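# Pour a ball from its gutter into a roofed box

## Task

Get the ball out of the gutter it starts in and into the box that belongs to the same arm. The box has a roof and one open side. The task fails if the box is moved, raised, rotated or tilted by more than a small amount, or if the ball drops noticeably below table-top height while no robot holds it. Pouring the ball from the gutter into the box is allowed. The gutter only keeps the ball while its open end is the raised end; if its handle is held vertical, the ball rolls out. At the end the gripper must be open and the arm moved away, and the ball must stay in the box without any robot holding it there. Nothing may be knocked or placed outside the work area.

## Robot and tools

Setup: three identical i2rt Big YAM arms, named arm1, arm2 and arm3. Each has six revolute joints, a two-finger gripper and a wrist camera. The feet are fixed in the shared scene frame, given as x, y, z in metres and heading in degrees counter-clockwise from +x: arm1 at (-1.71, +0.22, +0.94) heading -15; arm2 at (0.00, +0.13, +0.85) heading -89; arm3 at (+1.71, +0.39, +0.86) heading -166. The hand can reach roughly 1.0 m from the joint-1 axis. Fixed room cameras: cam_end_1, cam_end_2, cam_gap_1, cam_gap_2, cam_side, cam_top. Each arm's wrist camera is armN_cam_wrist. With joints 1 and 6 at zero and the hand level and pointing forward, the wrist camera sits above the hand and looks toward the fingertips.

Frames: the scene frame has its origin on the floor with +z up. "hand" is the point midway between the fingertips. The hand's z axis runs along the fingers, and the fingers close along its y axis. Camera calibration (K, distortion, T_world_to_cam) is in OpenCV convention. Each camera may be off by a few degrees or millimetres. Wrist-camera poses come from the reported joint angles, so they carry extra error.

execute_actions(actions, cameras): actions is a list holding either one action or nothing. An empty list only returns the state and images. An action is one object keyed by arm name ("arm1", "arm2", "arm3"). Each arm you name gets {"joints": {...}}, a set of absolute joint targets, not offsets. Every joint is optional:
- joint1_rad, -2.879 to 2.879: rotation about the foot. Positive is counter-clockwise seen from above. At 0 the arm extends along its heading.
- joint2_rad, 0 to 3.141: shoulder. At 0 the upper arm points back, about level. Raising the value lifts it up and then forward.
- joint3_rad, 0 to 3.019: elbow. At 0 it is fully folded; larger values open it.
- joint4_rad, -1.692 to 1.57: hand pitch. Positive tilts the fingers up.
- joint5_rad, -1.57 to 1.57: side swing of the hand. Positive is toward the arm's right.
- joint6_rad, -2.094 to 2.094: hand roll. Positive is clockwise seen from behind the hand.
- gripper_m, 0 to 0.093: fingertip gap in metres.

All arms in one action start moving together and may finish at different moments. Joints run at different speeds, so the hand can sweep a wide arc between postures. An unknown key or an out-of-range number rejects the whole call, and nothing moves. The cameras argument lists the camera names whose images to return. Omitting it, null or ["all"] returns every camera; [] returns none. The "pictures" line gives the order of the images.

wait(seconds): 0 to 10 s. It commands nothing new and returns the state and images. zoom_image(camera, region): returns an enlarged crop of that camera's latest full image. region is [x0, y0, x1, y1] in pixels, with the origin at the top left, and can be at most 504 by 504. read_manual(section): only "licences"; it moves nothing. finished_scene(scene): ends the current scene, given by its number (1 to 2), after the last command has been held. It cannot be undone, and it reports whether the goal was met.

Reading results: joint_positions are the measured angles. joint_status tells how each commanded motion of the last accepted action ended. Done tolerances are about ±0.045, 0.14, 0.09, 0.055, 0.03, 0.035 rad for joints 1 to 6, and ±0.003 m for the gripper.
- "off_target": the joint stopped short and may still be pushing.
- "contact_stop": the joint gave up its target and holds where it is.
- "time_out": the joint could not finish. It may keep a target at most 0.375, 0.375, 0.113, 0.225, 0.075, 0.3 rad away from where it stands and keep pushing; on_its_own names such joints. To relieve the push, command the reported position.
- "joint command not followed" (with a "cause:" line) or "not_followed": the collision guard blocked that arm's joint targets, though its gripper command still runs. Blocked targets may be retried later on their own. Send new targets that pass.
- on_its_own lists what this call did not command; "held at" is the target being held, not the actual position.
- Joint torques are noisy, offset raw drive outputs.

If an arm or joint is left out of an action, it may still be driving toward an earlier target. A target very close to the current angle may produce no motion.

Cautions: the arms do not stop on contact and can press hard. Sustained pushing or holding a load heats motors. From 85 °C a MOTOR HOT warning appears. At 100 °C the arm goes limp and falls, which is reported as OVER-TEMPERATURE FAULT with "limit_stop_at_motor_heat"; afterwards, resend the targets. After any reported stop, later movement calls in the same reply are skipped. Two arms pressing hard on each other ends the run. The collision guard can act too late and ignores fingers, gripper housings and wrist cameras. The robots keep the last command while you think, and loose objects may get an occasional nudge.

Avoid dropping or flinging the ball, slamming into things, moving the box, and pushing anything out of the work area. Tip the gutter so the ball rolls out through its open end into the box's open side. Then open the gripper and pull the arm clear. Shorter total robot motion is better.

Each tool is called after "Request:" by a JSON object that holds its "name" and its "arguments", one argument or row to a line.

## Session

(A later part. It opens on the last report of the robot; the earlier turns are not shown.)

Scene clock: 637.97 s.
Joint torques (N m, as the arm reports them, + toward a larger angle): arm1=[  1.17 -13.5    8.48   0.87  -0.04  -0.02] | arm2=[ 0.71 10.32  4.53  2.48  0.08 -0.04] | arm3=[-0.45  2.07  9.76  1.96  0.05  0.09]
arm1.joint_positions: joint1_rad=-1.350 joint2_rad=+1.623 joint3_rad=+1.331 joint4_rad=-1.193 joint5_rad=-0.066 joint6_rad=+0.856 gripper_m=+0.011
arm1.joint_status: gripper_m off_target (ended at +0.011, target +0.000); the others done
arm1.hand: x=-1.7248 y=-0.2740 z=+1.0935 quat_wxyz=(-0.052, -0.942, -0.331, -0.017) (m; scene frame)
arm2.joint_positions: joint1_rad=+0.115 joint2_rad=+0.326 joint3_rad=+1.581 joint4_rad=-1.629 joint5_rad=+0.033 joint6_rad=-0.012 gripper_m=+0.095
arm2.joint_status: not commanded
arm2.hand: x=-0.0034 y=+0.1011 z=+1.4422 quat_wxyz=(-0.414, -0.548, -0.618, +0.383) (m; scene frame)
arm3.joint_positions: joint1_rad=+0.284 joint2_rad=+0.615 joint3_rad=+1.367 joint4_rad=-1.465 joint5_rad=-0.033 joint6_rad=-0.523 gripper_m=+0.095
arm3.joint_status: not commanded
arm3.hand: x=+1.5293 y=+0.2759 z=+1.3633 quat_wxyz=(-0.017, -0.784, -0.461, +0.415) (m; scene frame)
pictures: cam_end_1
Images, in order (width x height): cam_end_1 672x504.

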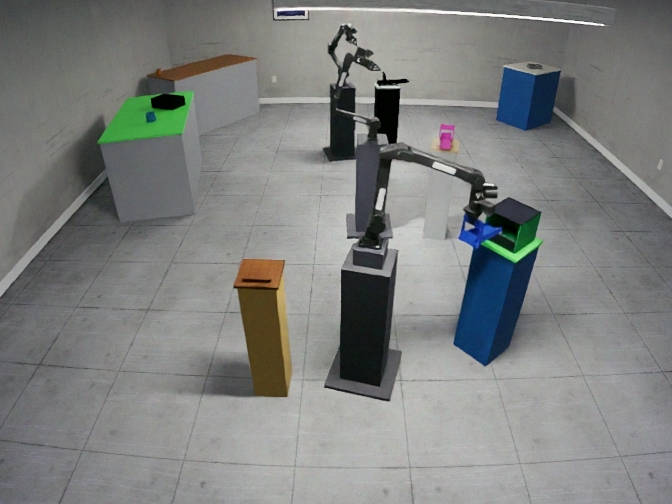

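Request:
{"name": "execute_actions", "arguments": {
  "actions": []
}}

Scene clock: 652.07 s.
Joint torques (N m, as the arm reports them, + toward a larger angle): arm1=[  1.19 -13.56   8.54   0.88  -0.04  -0.04] | arm2=[ 0.73 10.56  4.48  2.45  0.09 -0.05] | arm3=[-0.18  2.06  9.87  2.14  0.04  0.11]
arm1.joint_positions: joint1_rad=-1.350 joint2_rad=+1.623 joint3_rad=+1.331 joint4_rad=-1.193 joint5_rad=-0.066 joint6_rad=+0.855 gripper_m=+0.011
arm1.joint_status: gripper_m off_target (ended at +0.011, target +0.000); the others done
arm1.hand: x=-1.7248 y=-0.2740 z=+1.0935 quat_wxyz=(-0.052, -0.942, -0.332, -0.017) (m; scene frame)
arm2.joint_positions: joint1_rad=+0.115 joint2_rad=+0.326 joint3_rad=+1.581 joint4_rad=-1.629 joint5_rad=+0.033 joint6_rad=-0.012 gripper_m=+0.095
arm2.joint_status: not commanded
arm2.hand: x=-0.0034 y=+0.1011 z=+1.4422 quat_wxyz=(-0.414, -0.548, -0.618, +0.383) (m; scene frame)
arm3.joint_positions: joint1_rad=+0.284 joint2_rad=+0.615 joint3_rad=+1.367 joint4_rad=-1.465 joint5_rad=-0.033 joint6_rad=-0.523 gripper_m=+0.095
arm3.joint_status: not commanded
arm3.hand: x=+1.5293 y=+0.2759 z=+1.3633 quat_wxyz=(-0.017, -0.784, -0.461, +0.415) (m; scene frame)
pictures: arm1_cam_wrist, arm2_cam_wrist, arm3_cam_wrist, cam_end_1, cam_end_2, cam_gap_1, cam_gap_2, cam_side, cam_top
camera_calibration (this result's frames):
arm1_cam_wrist: T_world_to_cam=[[-0.62787, 0.770395, -0.110774, -0.750503], [0.585866, 0.561503, 0.584359, 0.528388], [0.512388, 0.302003, -0.803899, 1.96844], [0, 0, 0, 1]] pos_world=[-1.78939, -0.312983, 1.19053]
Images, in order (width x height): arm1_cam_wrist 672x504, arm2_cam_wrist 672x504, arm3_cam_wrist 672x504, cam_end_1 672x504, cam_end_2 672x504, cam_gap_1 672x504, cam_gap_2 672x504, cam_side 672x504, cam_top 672x504.

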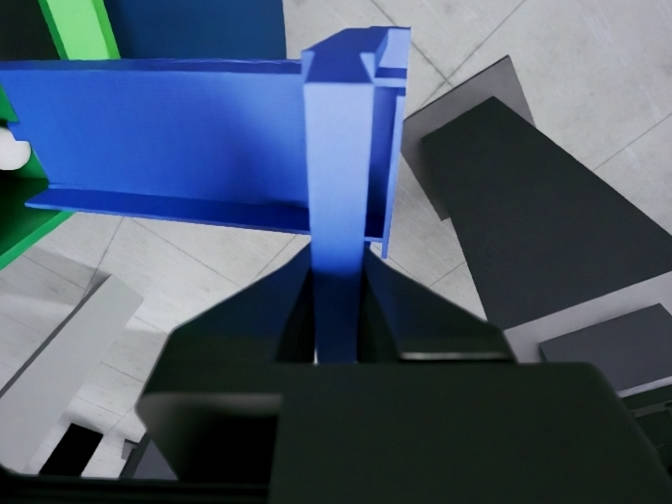

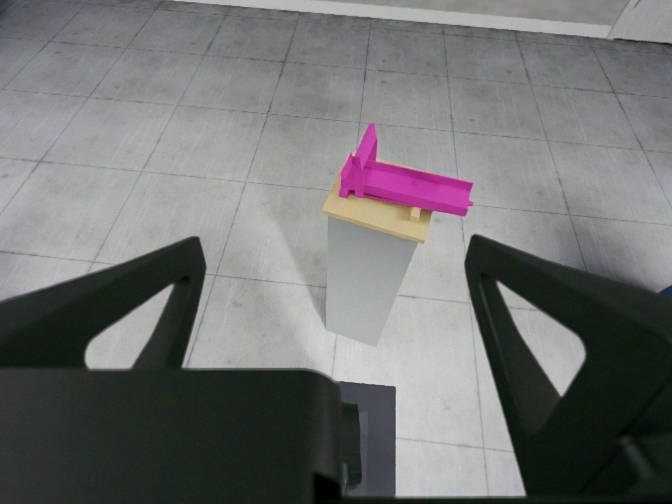

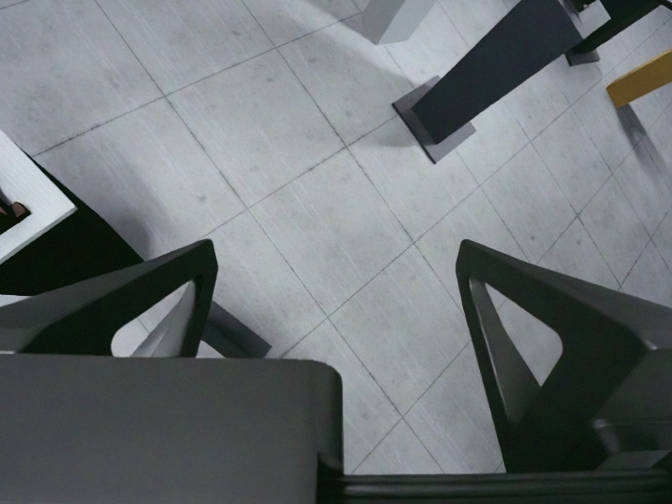

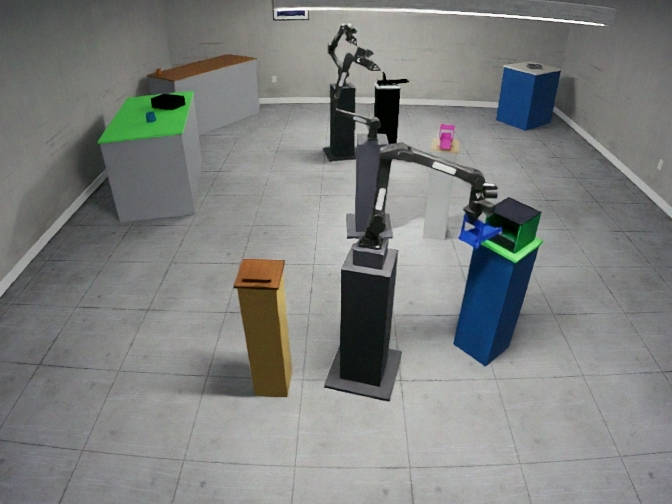

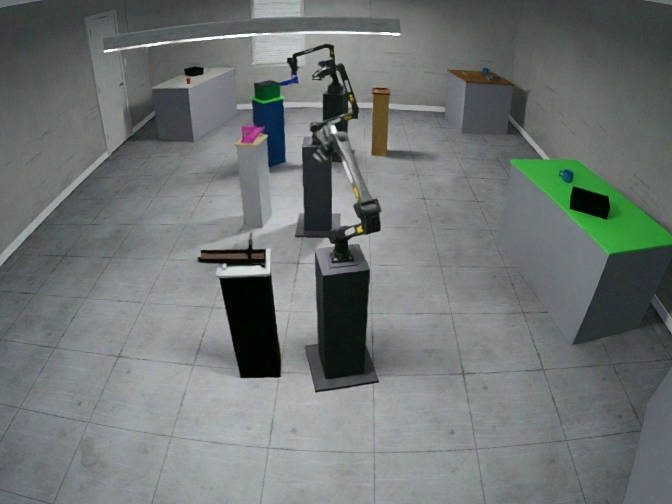

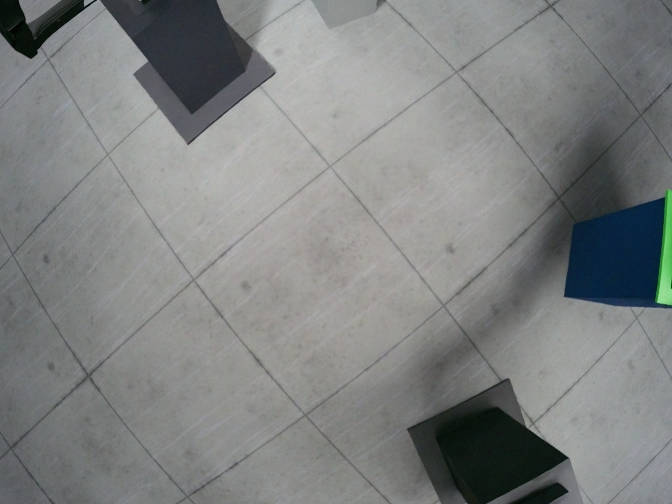

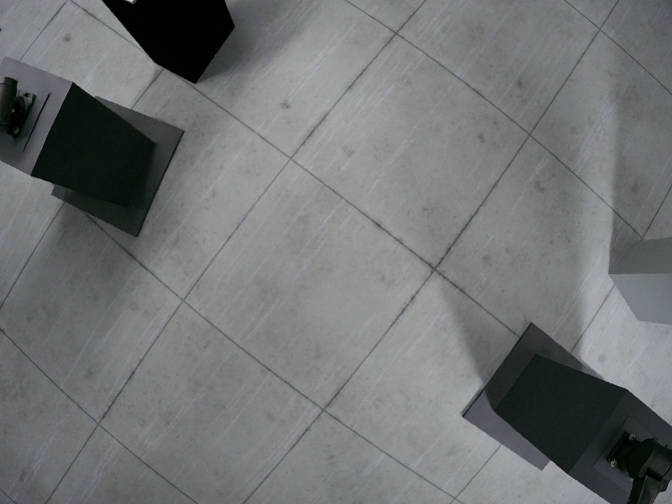

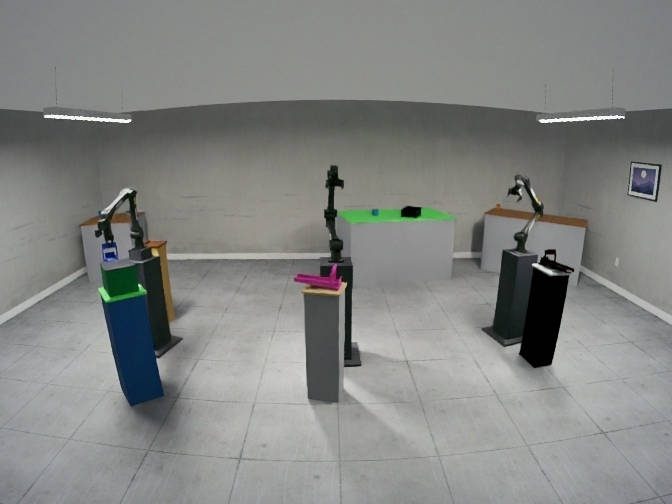

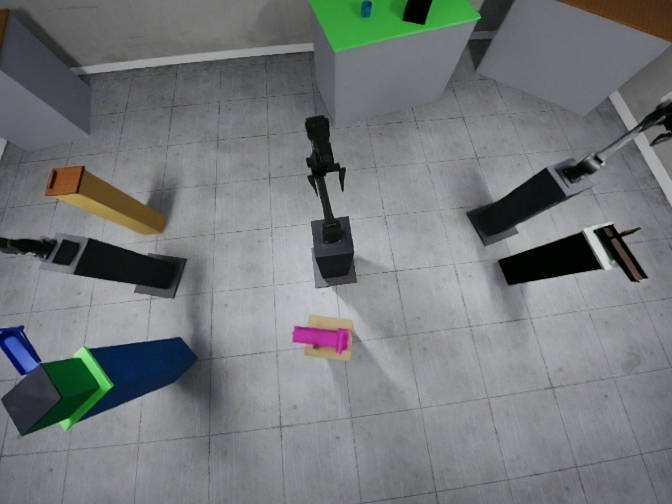

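Request:
{"name": "execute_actions", "arguments": {
  "actions": [
    {"arm1": {"joints": {"joint1_rad": -1.506, "joint2_rad": 1.377, "joint3_rad": 1.309, "joint4_rad": -1.277, "joint5_rad": -0.44, "joint6_rad": 0.711, "gripper_m": 0.0}}}
  ],
  "cameras": ["cam_end_1", "arm1_cam_wrist"]
}}

Scene clock: 656.20 s.
Joint torques (N m, as the arm reports them, + toward a larger angle): arm1=[  1.17 -10.7    9.96   0.    -0.38  -0.09] | arm2=[ 0.31 10.31  4.43  2.52  0.06 -0.04] | arm3=[-0.54  2.25  9.86  2.02  0.06  0.12]
arm1.joint_positions: joint1_rad=-1.513 joint2_rad=+1.371 joint3_rad=+1.306 joint4_rad=-1.264 joint5_rad=-0.434 joint6_rad=+0.722 gripper_m=+0.011
arm1.joint_status: gripper_m off_target (ended at +0.011, target +0.000); the others done
arm1.hand: x=-1.7366 y=-0.2326 z=+1.2098 quat_wxyz=(-0.209, -0.911, -0.331, -0.127) (m; scene frame)
arm2.joint_positions: joint1_rad=+0.115 joint2_rad=+0.326 joint3_rad=+1.581 joint4_rad=-1.629 joint5_rad=+0.033 joint6_rad=-0.012 gripper_m=+0.095
arm2.joint_status: not commanded
arm2.hand: x=-0.0034 y=+0.1011 z=+1.4422 quat_wxyz=(-0.414, -0.548, -0.618, +0.383) (m; scene frame)
arm3.joint_positions: joint1_rad=+0.284 joint2_rad=+0.615 joint3_rad=+1.367 joint4_rad=-1.465 joint5_rad=-0.033 joint6_rad=-0.523 gripper_m=+0.095
arm3.joint_status: not commanded
arm3.hand: x=+1.5293 y=+0.2759 z=+1.3633 quat_wxyz=(-0.017, -0.784, -0.461, +0.415) (m; scene frame)
pictures: arm1_cam_wrist, cam_end_1
camera_calibration (this result's frames):
arm1_cam_wrist: T_world_to_cam=[[-0.554481, 0.688391, -0.467621, -0.236796], [0.380909, 0.709533, 0.592849, 0.112309], [0.739905, 0.150602, -0.655637, 2.23597], [0, 0, 0, 1]] pos_world=[-1.82849, -0.253421, 1.28867]
Images, in order (width x height): arm1_cam_wrist 672x504, cam_end_1 672x504.

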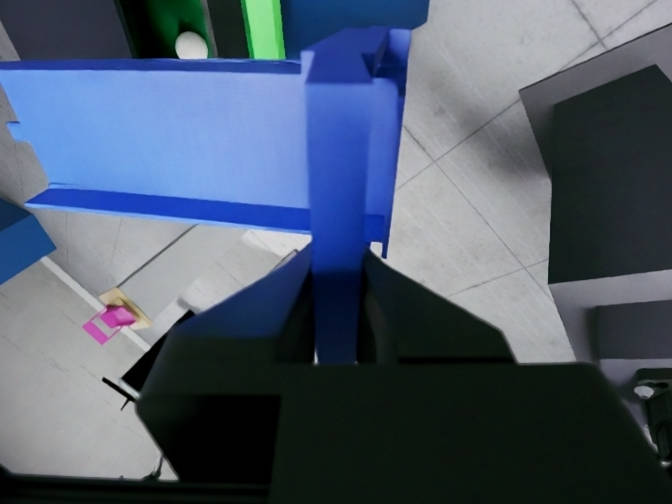

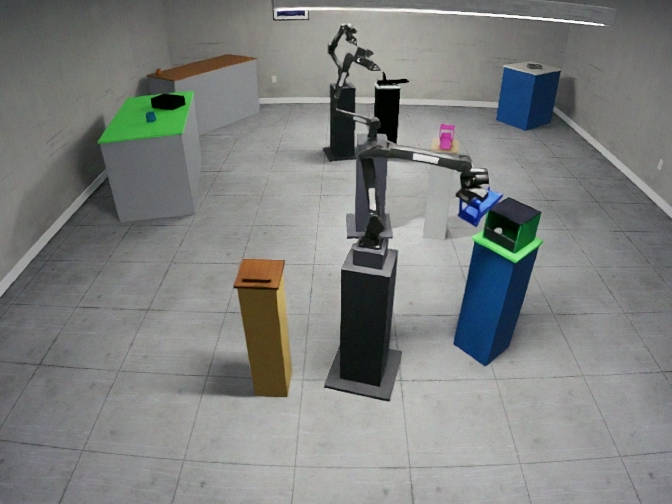

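Request:
{"name": "execute_actions", "arguments": {
  "actions": [
    {"arm1": {"joints": {"joint1_rad": -1.51, "joint2_rad": 1.2, "joint3_rad": 1.55, "joint4_rad": -1.65, "joint5_rad": -0.44, "joint6_rad": 0.711, "gripper_m": 0.0}}}
  ],
  "cameras": ["cam_end_1", "cam_side"]
}}

Scene clock: 670.97 s.
Joint torques (N m, as the arm reports them, + toward a larger angle): arm1=[ 0.9  -8.15 11.74  0.02 -0.33 -0.07] | arm2=[ 0.54 10.08  4.45  2.56  0.08 -0.05] | arm3=[-0.38  1.9   9.82  1.99  0.05  0.1 ]
arm1.joint_positions: joint1_rad=-1.513 joint2_rad=+1.200 joint3_rad=+1.520 joint4_rad=-1.637 joint5_rad=-0.436 joint6_rad=+0.719 gripper_m=+0.011
arm1.joint_status: gripper_m off_target (ended at +0.011, target +0.000); the others done
arm1.hand: x=-1.7203 y=-0.1536 z=+1.3489 quat_wxyz=(-0.215, -0.910, -0.333, -0.125) (m; scene frame)
arm2.joint_positions: joint1_rad=+0.115 joint2_rad=+0.326 joint3_rad=+1.581 joint4_rad=-1.629 joint5_rad=+0.033 joint6_rad=-0.012 gripper_m=+0.095
arm2.joint_status: not commanded
arm2.hand: x=-0.0034 y=+0.1011 z=+1.4422 quat_wxyz=(-0.414, -0.548, -0.618, +0.383) (m; scene frame)
arm3.joint_positions: joint1_rad=+0.284 joint2_rad=+0.615 joint3_rad=+1.367 joint4_rad=-1.465 joint5_rad=-0.033 joint6_rad=-0.523 gripper_m=+0.095
arm3.joint_status: not commanded
arm3.hand: x=+1.5293 y=+0.2759 z=+1.3633 quat_wxyz=(-0.017, -0.784, -0.461, +0.415) (m; scene frame)
pictures: cam_end_1, cam_side
Images, in order (width x height): cam_end_1 672x504, cam_side 672x504.

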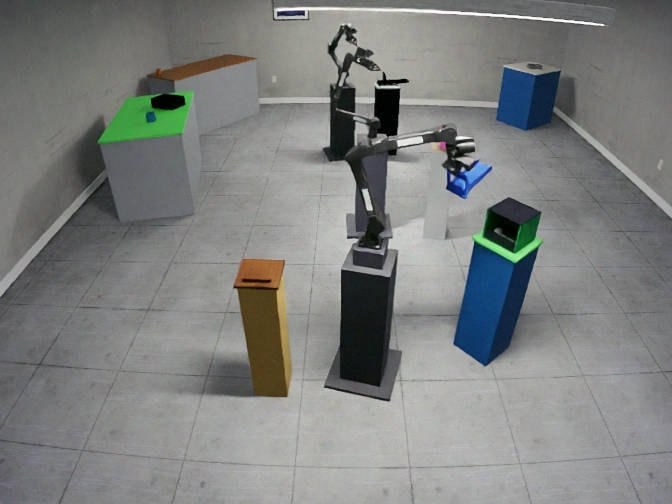

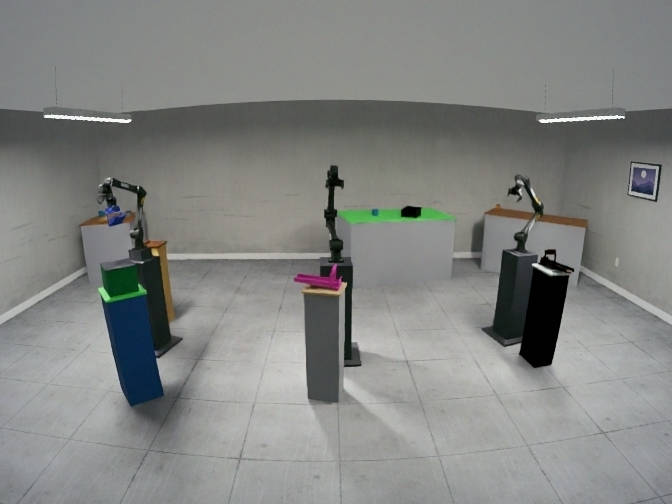

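Request:
{"name": "execute_actions", "arguments": {
  "actions": [
    {"arm1": {"joints": {"joint1_rad": 1.83, "joint2_rad": 1.2, "joint3_rad": 1.55, "joint4_rad": -1.65, "joint5_rad": -0.44, "joint6_rad": 0.05, "gripper_m": 0.0}}}
  ],
  "cameras": ["cam_end_1"]
}}

Request:
{"name": "execute_actions", "arguments": {
  "actions": [
    {"arm1": {"joints": {"joint1_rad": 1.835, "joint2_rad": 1.80, "joint3_rad": 1.47, "joint4_rad": -1.215, "joint5_rad": -0.30, "joint6_rad": 0.055, "gripper_m": 0.0}}}
  ],
  "cameras": ["cam_end_1", "arm1_cam_wrist", "cam_side"]
}}

Scene clock: 678.57 s.
Joint torques (N m, as the arm reports them, + toward a larger angle): arm1=[ 0.49 -8.54 11.74  0.04 -0.32 -0.05] | arm2=[ 0.81 10.58  4.5   2.55  0.04 -0.03] | arm3=[-0.82  2.03  9.78  2.07  0.03  0.11]
arm1.joint_positions: joint1_rad=+1.830 joint2_rad=+1.205 joint3_rad=+1.520 joint4_rad=-1.637 joint5_rad=-0.437 joint6_rad=+0.057 gripper_m=+0.011
arm1.joint_status: gripper_m off_target (ended at +0.011, target +0.000); the others done
arm1.hand: x=-1.7874 y=+0.5916 z=+1.3481 quat_wxyz=(+0.071, +0.684, -0.687, -0.235) (m; scene frame)
arm2.joint_positions: joint1_rad=+0.115 joint2_rad=+0.326 joint3_rad=+1.581 joint4_rad=-1.629 joint5_rad=+0.033 joint6_rad=-0.012 gripper_m=+0.095
arm2.joint_status: not commanded
arm2.hand: x=-0.0034 y=+0.1011 z=+1.4422 quat_wxyz=(-0.414, -0.548, -0.618, +0.383) (m; scene frame)
arm3.joint_positions: joint1_rad=+0.284 joint2_rad=+0.615 joint3_rad=+1.367 joint4_rad=-1.465 joint5_rad=-0.033 joint6_rad=-0.523 gripper_m=+0.095
arm3.joint_status: not commanded
arm3.hand: x=+1.5293 y=+0.2759 z=+1.3633 quat_wxyz=(-0.017, -0.784, -0.461, +0.415) (m; scene frame)
pictures: cam_end_1
Images, in order (width x height): cam_end_1 672x504.

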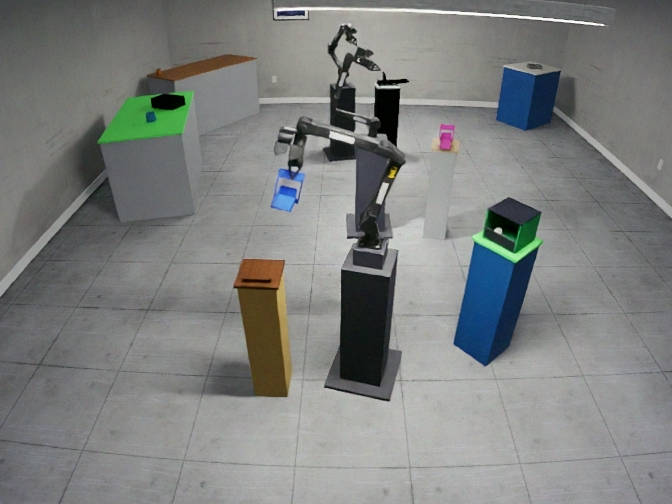

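Scene clock: 680.03 s.
Joint torques (N m, as the arm reports them, + toward a larger angle): arm1=[  0.92 -17.52   9.31   0.78  -0.24   0.01] | arm2=[ 0.54 10.25  4.48  2.52  0.07 -0.05] | arm3=[-0.63  1.77  9.8   2.16  0.04  0.09]
arm1.joint_positions: joint1_rad=+1.830 joint2_rad=+1.816 joint3_rad=+1.462 joint4_rad=-1.230 joint5_rad=-0.297 joint6_rad=+0.057 gripper_m=+0.011
arm1.joint_status: gripper_m off_target (ended at +0.011, target +0.000); the others done
arm1.hand: x=-1.7637 y=+0.7571 z=+1.0553 quat_wxyz=(+0.110, +0.678, -0.721, -0.097) (m; scene frame)
arm2.joint_positions: joint1_rad=+0.115 joint2_rad=+0.326 joint3_rad=+1.581 joint4_rad=-1.629 joint5_rad=+0.033 joint6_rad=-0.012 gripper_m=+0.095
arm2.joint_status: not commanded
arm2.hand: x=-0.0034 y=+0.1011 z=+1.4422 quat_wxyz=(-0.414, -0.548, -0.618, +0.383) (m; scene frame)
arm3.joint_positions: joint1_rad=+0.284 joint2_rad=+0.615 joint3_rad=+1.367 joint4_rad=-1.465 joint5_rad=-0.033 joint6_rad=-0.523 gripper_m=+0.095
arm3.joint_status: not commanded
arm3.hand: x=+1.5293 y=+0.2759 z=+1.3633 quat_wxyz=(-0.017, -0.784, -0.461, +0.415) (m; scene frame)
pictures: arm1_cam_wrist, cam_end_1, cam_side
camera_calibration (this result's frames):
arm1_cam_wrist: T_world_to_cam=[[0.955055, -0.0562363, -0.291046, 2.03431], [0.131518, -0.799527, 0.586055, 0.221791], [-0.265657, -0.597992, -0.756196, 0.905024], [0, 0, 0, 1]] pos_world=[-1.73162, 0.832927, 1.14647]
Images, in order (width x height): arm1_cam_wrist 672x504, cam_end_1 672x504, cam_side 672x504.

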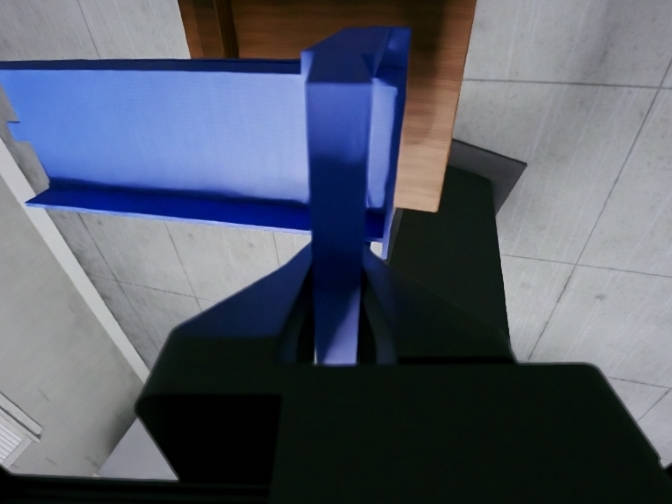

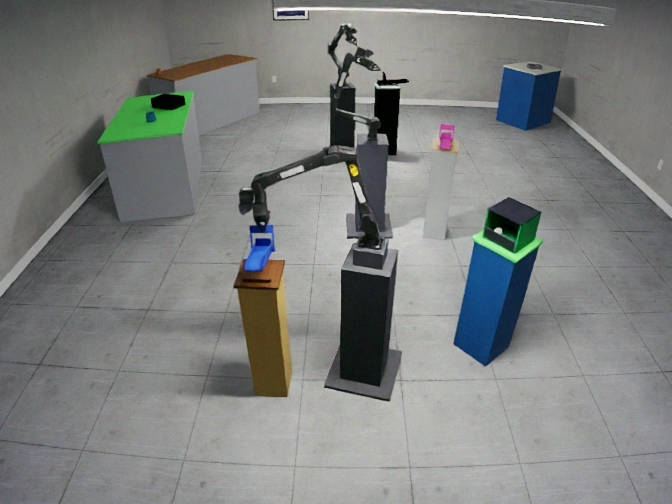

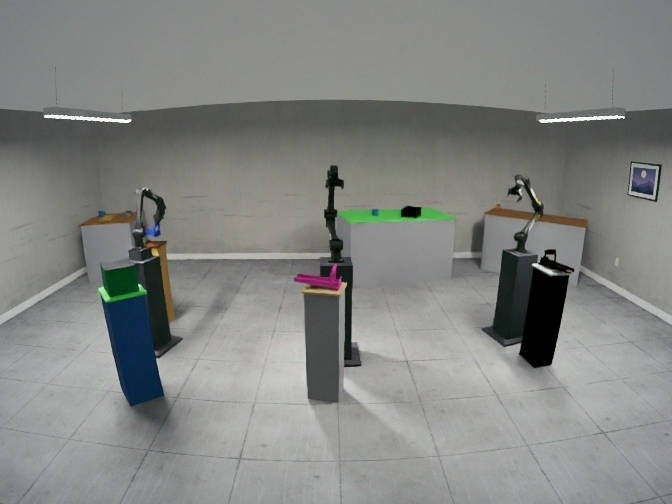

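Request:
{"name": "execute_actions", "arguments": {
  "actions": [
    {"arm1": {"joints": {"joint1_rad": 1.84, "joint2_rad": 1.892, "joint3_rad": 1.39, "joint4_rad": -1.02, "joint5_rad": -0.265, "joint6_rad": 0.055, "gripper_m": 0.0}}}
  ],
  "cameras": ["cam_end_1", "arm1_cam_wrist"]
}}

Scene clock: 684.70 s.
Joint torques (N m, as the arm reports them, + toward a larger angle): arm1=[  1.38 -17.42   7.85   0.93  -0.16   0.01] | arm2=[ 0.68 10.1   4.54  2.41  0.08 -0.01] | arm3=[-0.64  1.95  9.74  1.92  0.03  0.12]
arm1.joint_positions: joint1_rad=+1.830 joint2_rad=+1.898 joint3_rad=+1.393 joint4_rad=-1.037 joint5_rad=-0.263 joint6_rad=+0.057 gripper_m=+0.011
arm1.joint_status: gripper_m off_target (ended at +0.011, target +0.000); the others done
arm1.hand: x=-1.7581 y=+0.7714 z=+0.9869 quat_wxyz=(+0.084, +0.681, -0.720, -0.100) (m; scene frame)
arm2.joint_positions: joint1_rad=+0.115 joint2_rad=+0.326 joint3_rad=+1.581 joint4_rad=-1.629 joint5_rad=+0.033 joint6_rad=-0.012 gripper_m=+0.095
arm2.joint_status: not commanded
arm2.hand: x=-0.0034 y=+0.1011 z=+1.4422 quat_wxyz=(-0.414, -0.548, -0.618, +0.383) (m; scene frame)
arm3.joint_positions: joint1_rad=+0.284 joint2_rad=+0.615 joint3_rad=+1.367 joint4_rad=-1.465 joint5_rad=-0.033 joint6_rad=-0.523 gripper_m=+0.095
arm3.joint_status: not commanded
arm3.hand: x=+1.5293 y=+0.2759 z=+1.3633 quat_wxyz=(-0.017, -0.784, -0.461, +0.415) (m; scene frame)
pictures: arm1_cam_wrist, cam_end_1
camera_calibration (this result's frames):
arm1_cam_wrist: T_world_to_cam=[[0.964359, -0.0445948, -0.260814, 1.98741], [0.112436, -0.823213, 0.556488, 0.286555], [-0.239522, -0.565979, -0.788858, 0.916854], [0, 0, 0, 1]] pos_world=[-1.72919, 0.843444, 1.08215]
Images, in order (width x height): arm1_cam_wrist 672x504, cam_end_1 672x504.

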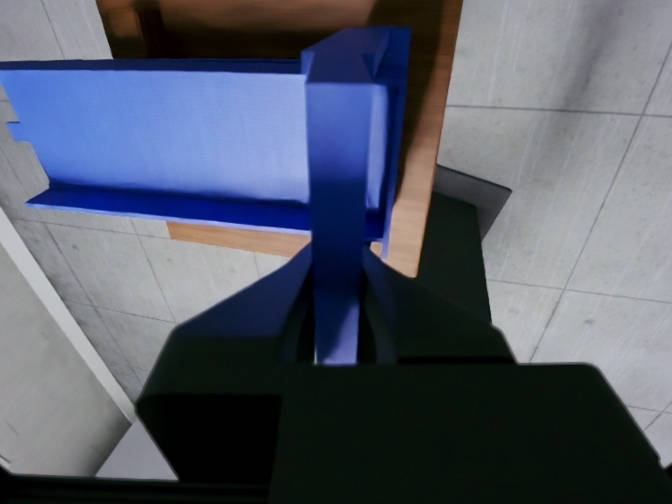

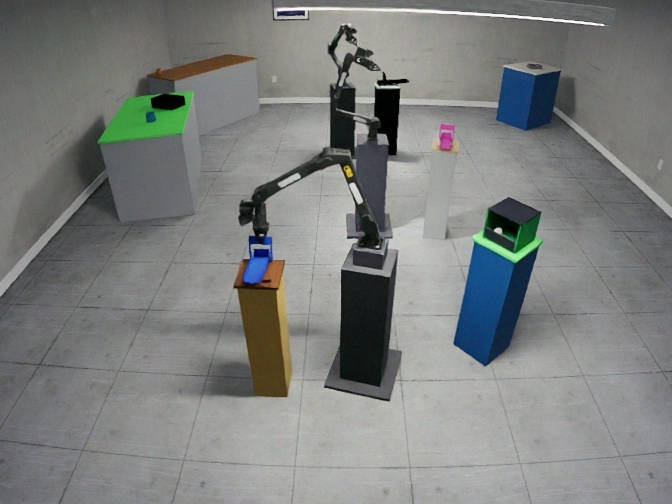

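Request:
{"name": "execute_actions", "arguments": {
  "actions": [
    {"arm1": {"joints": {"joint2_rad": 1.914, "joint3_rad": 1.388, "joint4_rad": -1.015, "gripper_m": 0.0}}}
  ],
  "cameras": ["cam_end_1"]
}}

Scene clock: 688.63 s.
Joint torques (N m, as the arm reports them, + toward a larger angle): arm1=[  1.31 -15.79   7.77   0.98  -0.16   0.01] | arm2=[ 1.04 10.21  4.4   2.36  0.07 -0.05] | arm3=[-0.43  2.15  9.81  1.99  0.01  0.12]
arm1.joint_positions: joint1_rad=+1.830 joint2_rad=+1.898 joint3_rad=+1.393 joint4_rad=-1.032 joint5_rad=-0.263 joint6_rad=+0.057 gripper_m=+0.011
arm1.joint_status: gripper_m off_target (ended at +0.011, target +0.000); the others done
arm1.hand: x=-1.7581 y=+0.7725 z=+0.9869 quat_wxyz=(+0.082, +0.682, -0.720, -0.102) (m; scene frame)
arm2.joint_positions: joint1_rad=+0.115 joint2_rad=+0.326 joint3_rad=+1.581 joint4_rad=-1.629 joint5_rad=+0.033 joint6_rad=-0.012 gripper_m=+0.095
arm2.joint_status: not commanded
arm2.hand: x=-0.0034 y=+0.1011 z=+1.4422 quat_wxyz=(-0.414, -0.548, -0.618, +0.383) (m; scene frame)
arm3.joint_positions: joint1_rad=+0.284 joint2_rad=+0.615 joint3_rad=+1.367 joint4_rad=-1.465 joint5_rad=-0.033 joint6_rad=-0.523 gripper_m=+0.095
arm3.joint_status: not commanded
arm3.hand: x=+1.5293 y=+0.2759 z=+1.3633 quat_wxyz=(-0.017, -0.784, -0.461, +0.415) (m; scene frame)
pictures: cam_end_1
Images, in order (width x height): cam_end_1 672x504.

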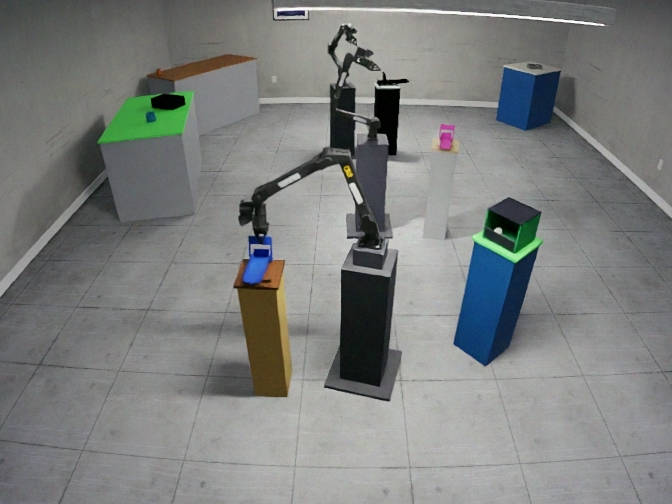

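Request:
{"name": "execute_actions", "arguments": {
  "actions": [
    {"arm1": {"joints": {"joint2_rad": 1.93, "gripper_m": 0.0}}}
  ],
  "cameras": ["cam_end_1"]
}}

Scene clock: 695.00 s.
Joint torques (N m, as the arm reports them, + toward a larger angle): arm1=[  1.32 -15.82   7.71   0.97  -0.16   0.01] | arm2=[ 0.7  10.    4.48  2.48  0.07 -0.02] | arm3=[0.09 1.95 9.87 2.04 0.02 0.11]
arm1.joint_positions: joint1_rad=+1.830 joint2_rad=+1.914 joint3_rad=+1.393 joint4_rad=-1.032 joint5_rad=-0.263 joint6_rad=+0.057 gripper_m=+0.011
arm1.joint_status: gripper_m off_target (ended at +0.011, target +0.000); the others done
arm1.hand: x=-1.7580 y=+0.7711 z=+0.9789 quat_wxyz=(+0.088, +0.681, -0.721, -0.096) (m; scene frame)
arm2.joint_positions: joint1_rad=+0.115 joint2_rad=+0.326 joint3_rad=+1.581 joint4_rad=-1.629 joint5_rad=+0.033 joint6_rad=-0.012 gripper_m=+0.095
arm2.joint_status: not commanded
arm2.hand: x=-0.0034 y=+0.1011 z=+1.4422 quat_wxyz=(-0.414, -0.548, -0.618, +0.383) (m; scene frame)
arm3.joint_positions: joint1_rad=+0.284 joint2_rad=+0.615 joint3_rad=+1.367 joint4_rad=-1.465 joint5_rad=-0.033 joint6_rad=-0.523 gripper_m=+0.095
arm3.joint_status: not commanded
arm3.hand: x=+1.5293 y=+0.2759 z=+1.3633 quat_wxyz=(-0.017, -0.784, -0.461, +0.415) (m; scene frame)
pictures: cam_end_1
Images, in order (width x height): cam_end_1 672x504.

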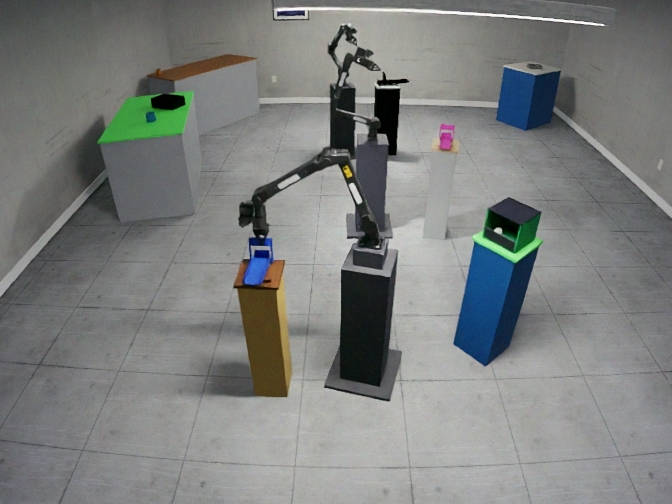

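Request:
{"name": "execute_actions", "arguments": {
  "actions": [
    {"arm1": {"joints": {"joint2_rad": 1.914, "gripper_m": 0.07}}}
  ],
  "cameras": ["cam_end_1", "arm1_cam_wrist"]
}}

Request:
{"name": "execute_actions", "arguments": {
  "actions": [
    {"arm1": {"joints": {"joint1_rad": 1.83, "joint2_rad": 1.75, "joint3_rad": 1.55, "joint4_rad": -1.33, "joint5_rad": -0.265, "joint6_rad": 0.055, "gripper_m": 0.07}}}
  ],
  "cameras": ["cam_end_1", "arm1_cam_wrist", "cam_side"]
}}

Scene clock: 700.63 s.
Joint torques (N m, as the arm reports them, + toward a larger angle): arm1=[  1.35 -16.87   7.7    0.98  -0.15   0.01] | arm2=[ 0.79 10.66  4.47  2.41  0.07 -0.04] | arm3=[-0.63  1.81  9.74  2.18  0.04  0.12]
arm1.joint_positions: joint1_rad=+1.830 joint2_rad=+1.914 joint3_rad=+1.393 joint4_rad=-1.032 joint5_rad=-0.263 joint6_rad=+0.057 gripper_m=+0.070
arm1.joint_status: all done
arm1.hand: x=-1.7580 y=+0.7711 z=+0.9789 quat_wxyz=(+0.088, +0.681, -0.721, -0.096) (m; scene frame)
arm2.joint_positions: joint1_rad=+0.115 joint2_rad=+0.326 joint3_rad=+1.581 joint4_rad=-1.629 joint5_rad=+0.033 joint6_rad=-0.012 gripper_m=+0.095
arm2.joint_status: not commanded
arm2.hand: x=-0.0034 y=+0.1011 z=+1.4422 quat_wxyz=(-0.414, -0.548, -0.618, +0.383) (m; scene frame)
arm3.joint_positions: joint1_rad=+0.284 joint2_rad=+0.615 joint3_rad=+1.367 joint4_rad=-1.465 joint5_rad=-0.033 joint6_rad=-0.523 gripper_m=+0.095
arm3.joint_status: not commanded
arm3.hand: x=+1.5293 y=+0.2759 z=+1.3633 quat_wxyz=(-0.017, -0.784, -0.461, +0.415) (m; scene frame)
pictures: arm1_cam_wrist, cam_end_1
camera_calibration (this result's frames):
arm1_cam_wrist: T_world_to_cam=[[0.964351, -0.0474102, -0.260346, 1.98698], [0.112423, -0.817225, 0.565247, 0.277557], [-0.23956, -0.574365, -0.782762, 0.9108], [0, 0, 0, 1]] pos_world=[-1.72916, 0.844161, 1.07335]
Images, in order (width x height): arm1_cam_wrist 672x504, cam_end_1 672x504.

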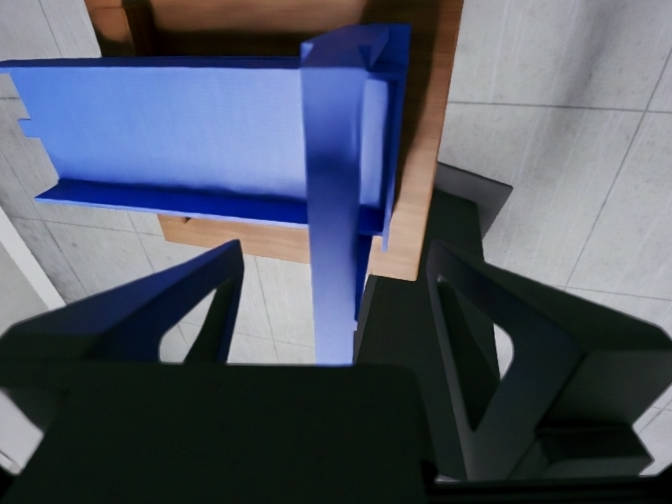

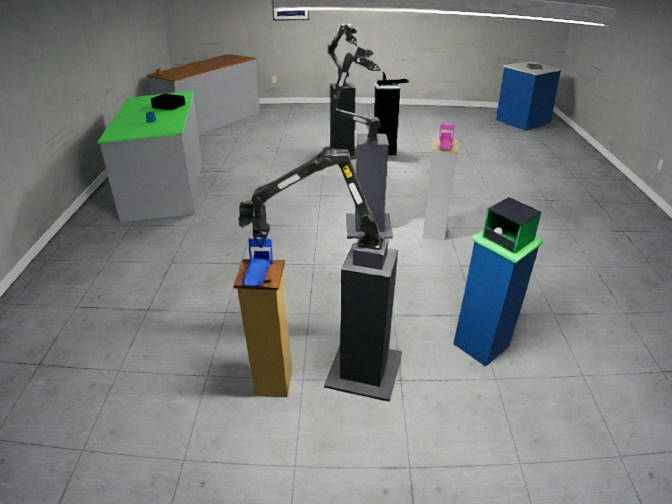

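Scene clock: 701.87 s.
Joint torques (N m, as the arm reports them, + toward a larger angle): arm1=[  0.49 -14.25  10.93  -0.45  -0.16   0.01] | arm2=[ 0.65 10.13  4.4   2.49  0.09 -0.06] | arm3=[-0.29  2.23  9.86  2.11  0.06  0.12]
arm1.joint_positions: joint1_rad=+1.830 joint2_rad=+1.728 joint3_rad=+1.526 joint4_rad=-1.313 joint5_rad=-0.263 joint6_rad=+0.057 gripper_m=+0.070
arm1.joint_status: all done
arm1.hand: x=-1.7585 y=+0.7579 z=+1.1221 quat_wxyz=(+0.075, +0.683, -0.719, -0.110) (m; scene frame)
arm2.joint_positions: joint1_rad=+0.115 joint2_rad=+0.326 joint3_rad=+1.581 joint4_rad=-1.629 joint5_rad=+0.033 joint6_rad=-0.012 gripper_m=+0.095
arm2.joint_status: not commanded
arm2.hand: x=-0.0034 y=+0.1011 z=+1.4422 quat_wxyz=(-0.414, -0.548, -0.618, +0.383) (m; scene frame)
arm3.joint_positions: joint1_rad=+0.284 joint2_rad=+0.615 joint3_rad=+1.367 joint4_rad=-1.465 joint5_rad=-0.033 joint6_rad=-0.523 gripper_m=+0.095
arm3.joint_status: not commanded
arm3.hand: x=+1.5293 y=+0.2759 z=+1.3633 quat_wxyz=(-0.017, -0.784, -0.461, +0.415) (m; scene frame)
pictures: arm1_cam_wrist, cam_end_1, cam_side
camera_calibration (this result's frames):
arm1_cam_wrist: T_world_to_cam=[[0.964378, -0.0375358, -0.261852, 2.01835], [0.112472, -0.837768, 0.534317, 0.236217], [-0.239427, -0.544735, -0.803703, 1.01646], [0, 0, 0, 1]] pos_world=[-1.72965, 0.827354, 1.21922]
Images, in order (width x height): arm1_cam_wrist 672x504, cam_end_1 672x504, cam_side 672x504.

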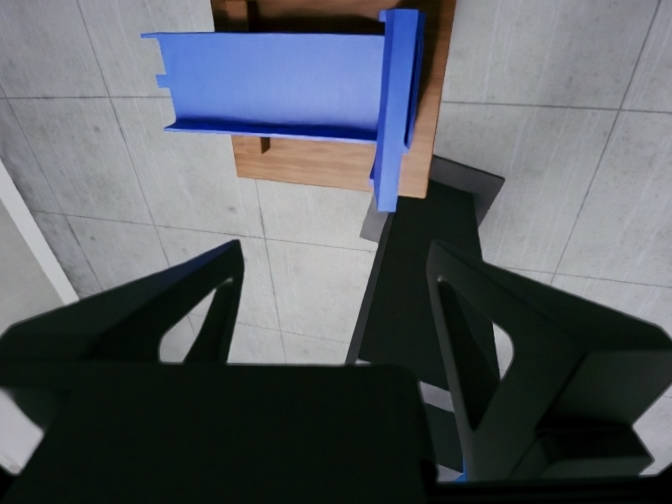

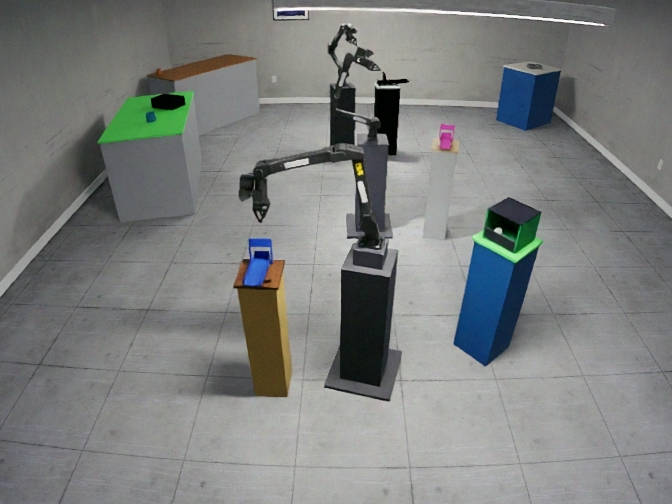

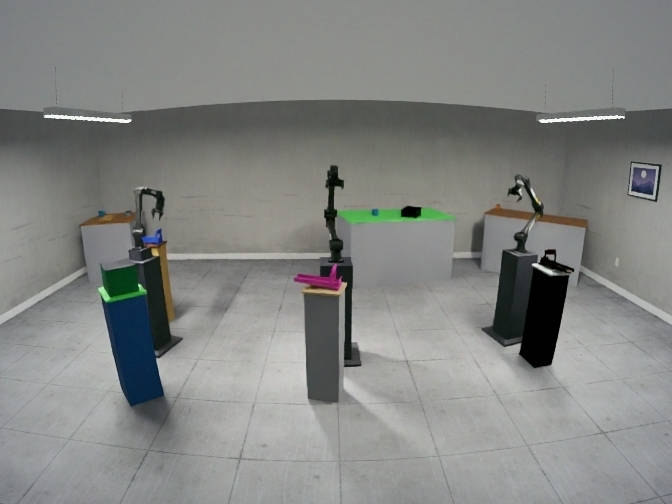

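The gutter is back on its stand and the ball is in the box.

Request:
{"name": "finished_scene", "arguments": {
  "scene": 1
}}

The scene is finished: the task was done.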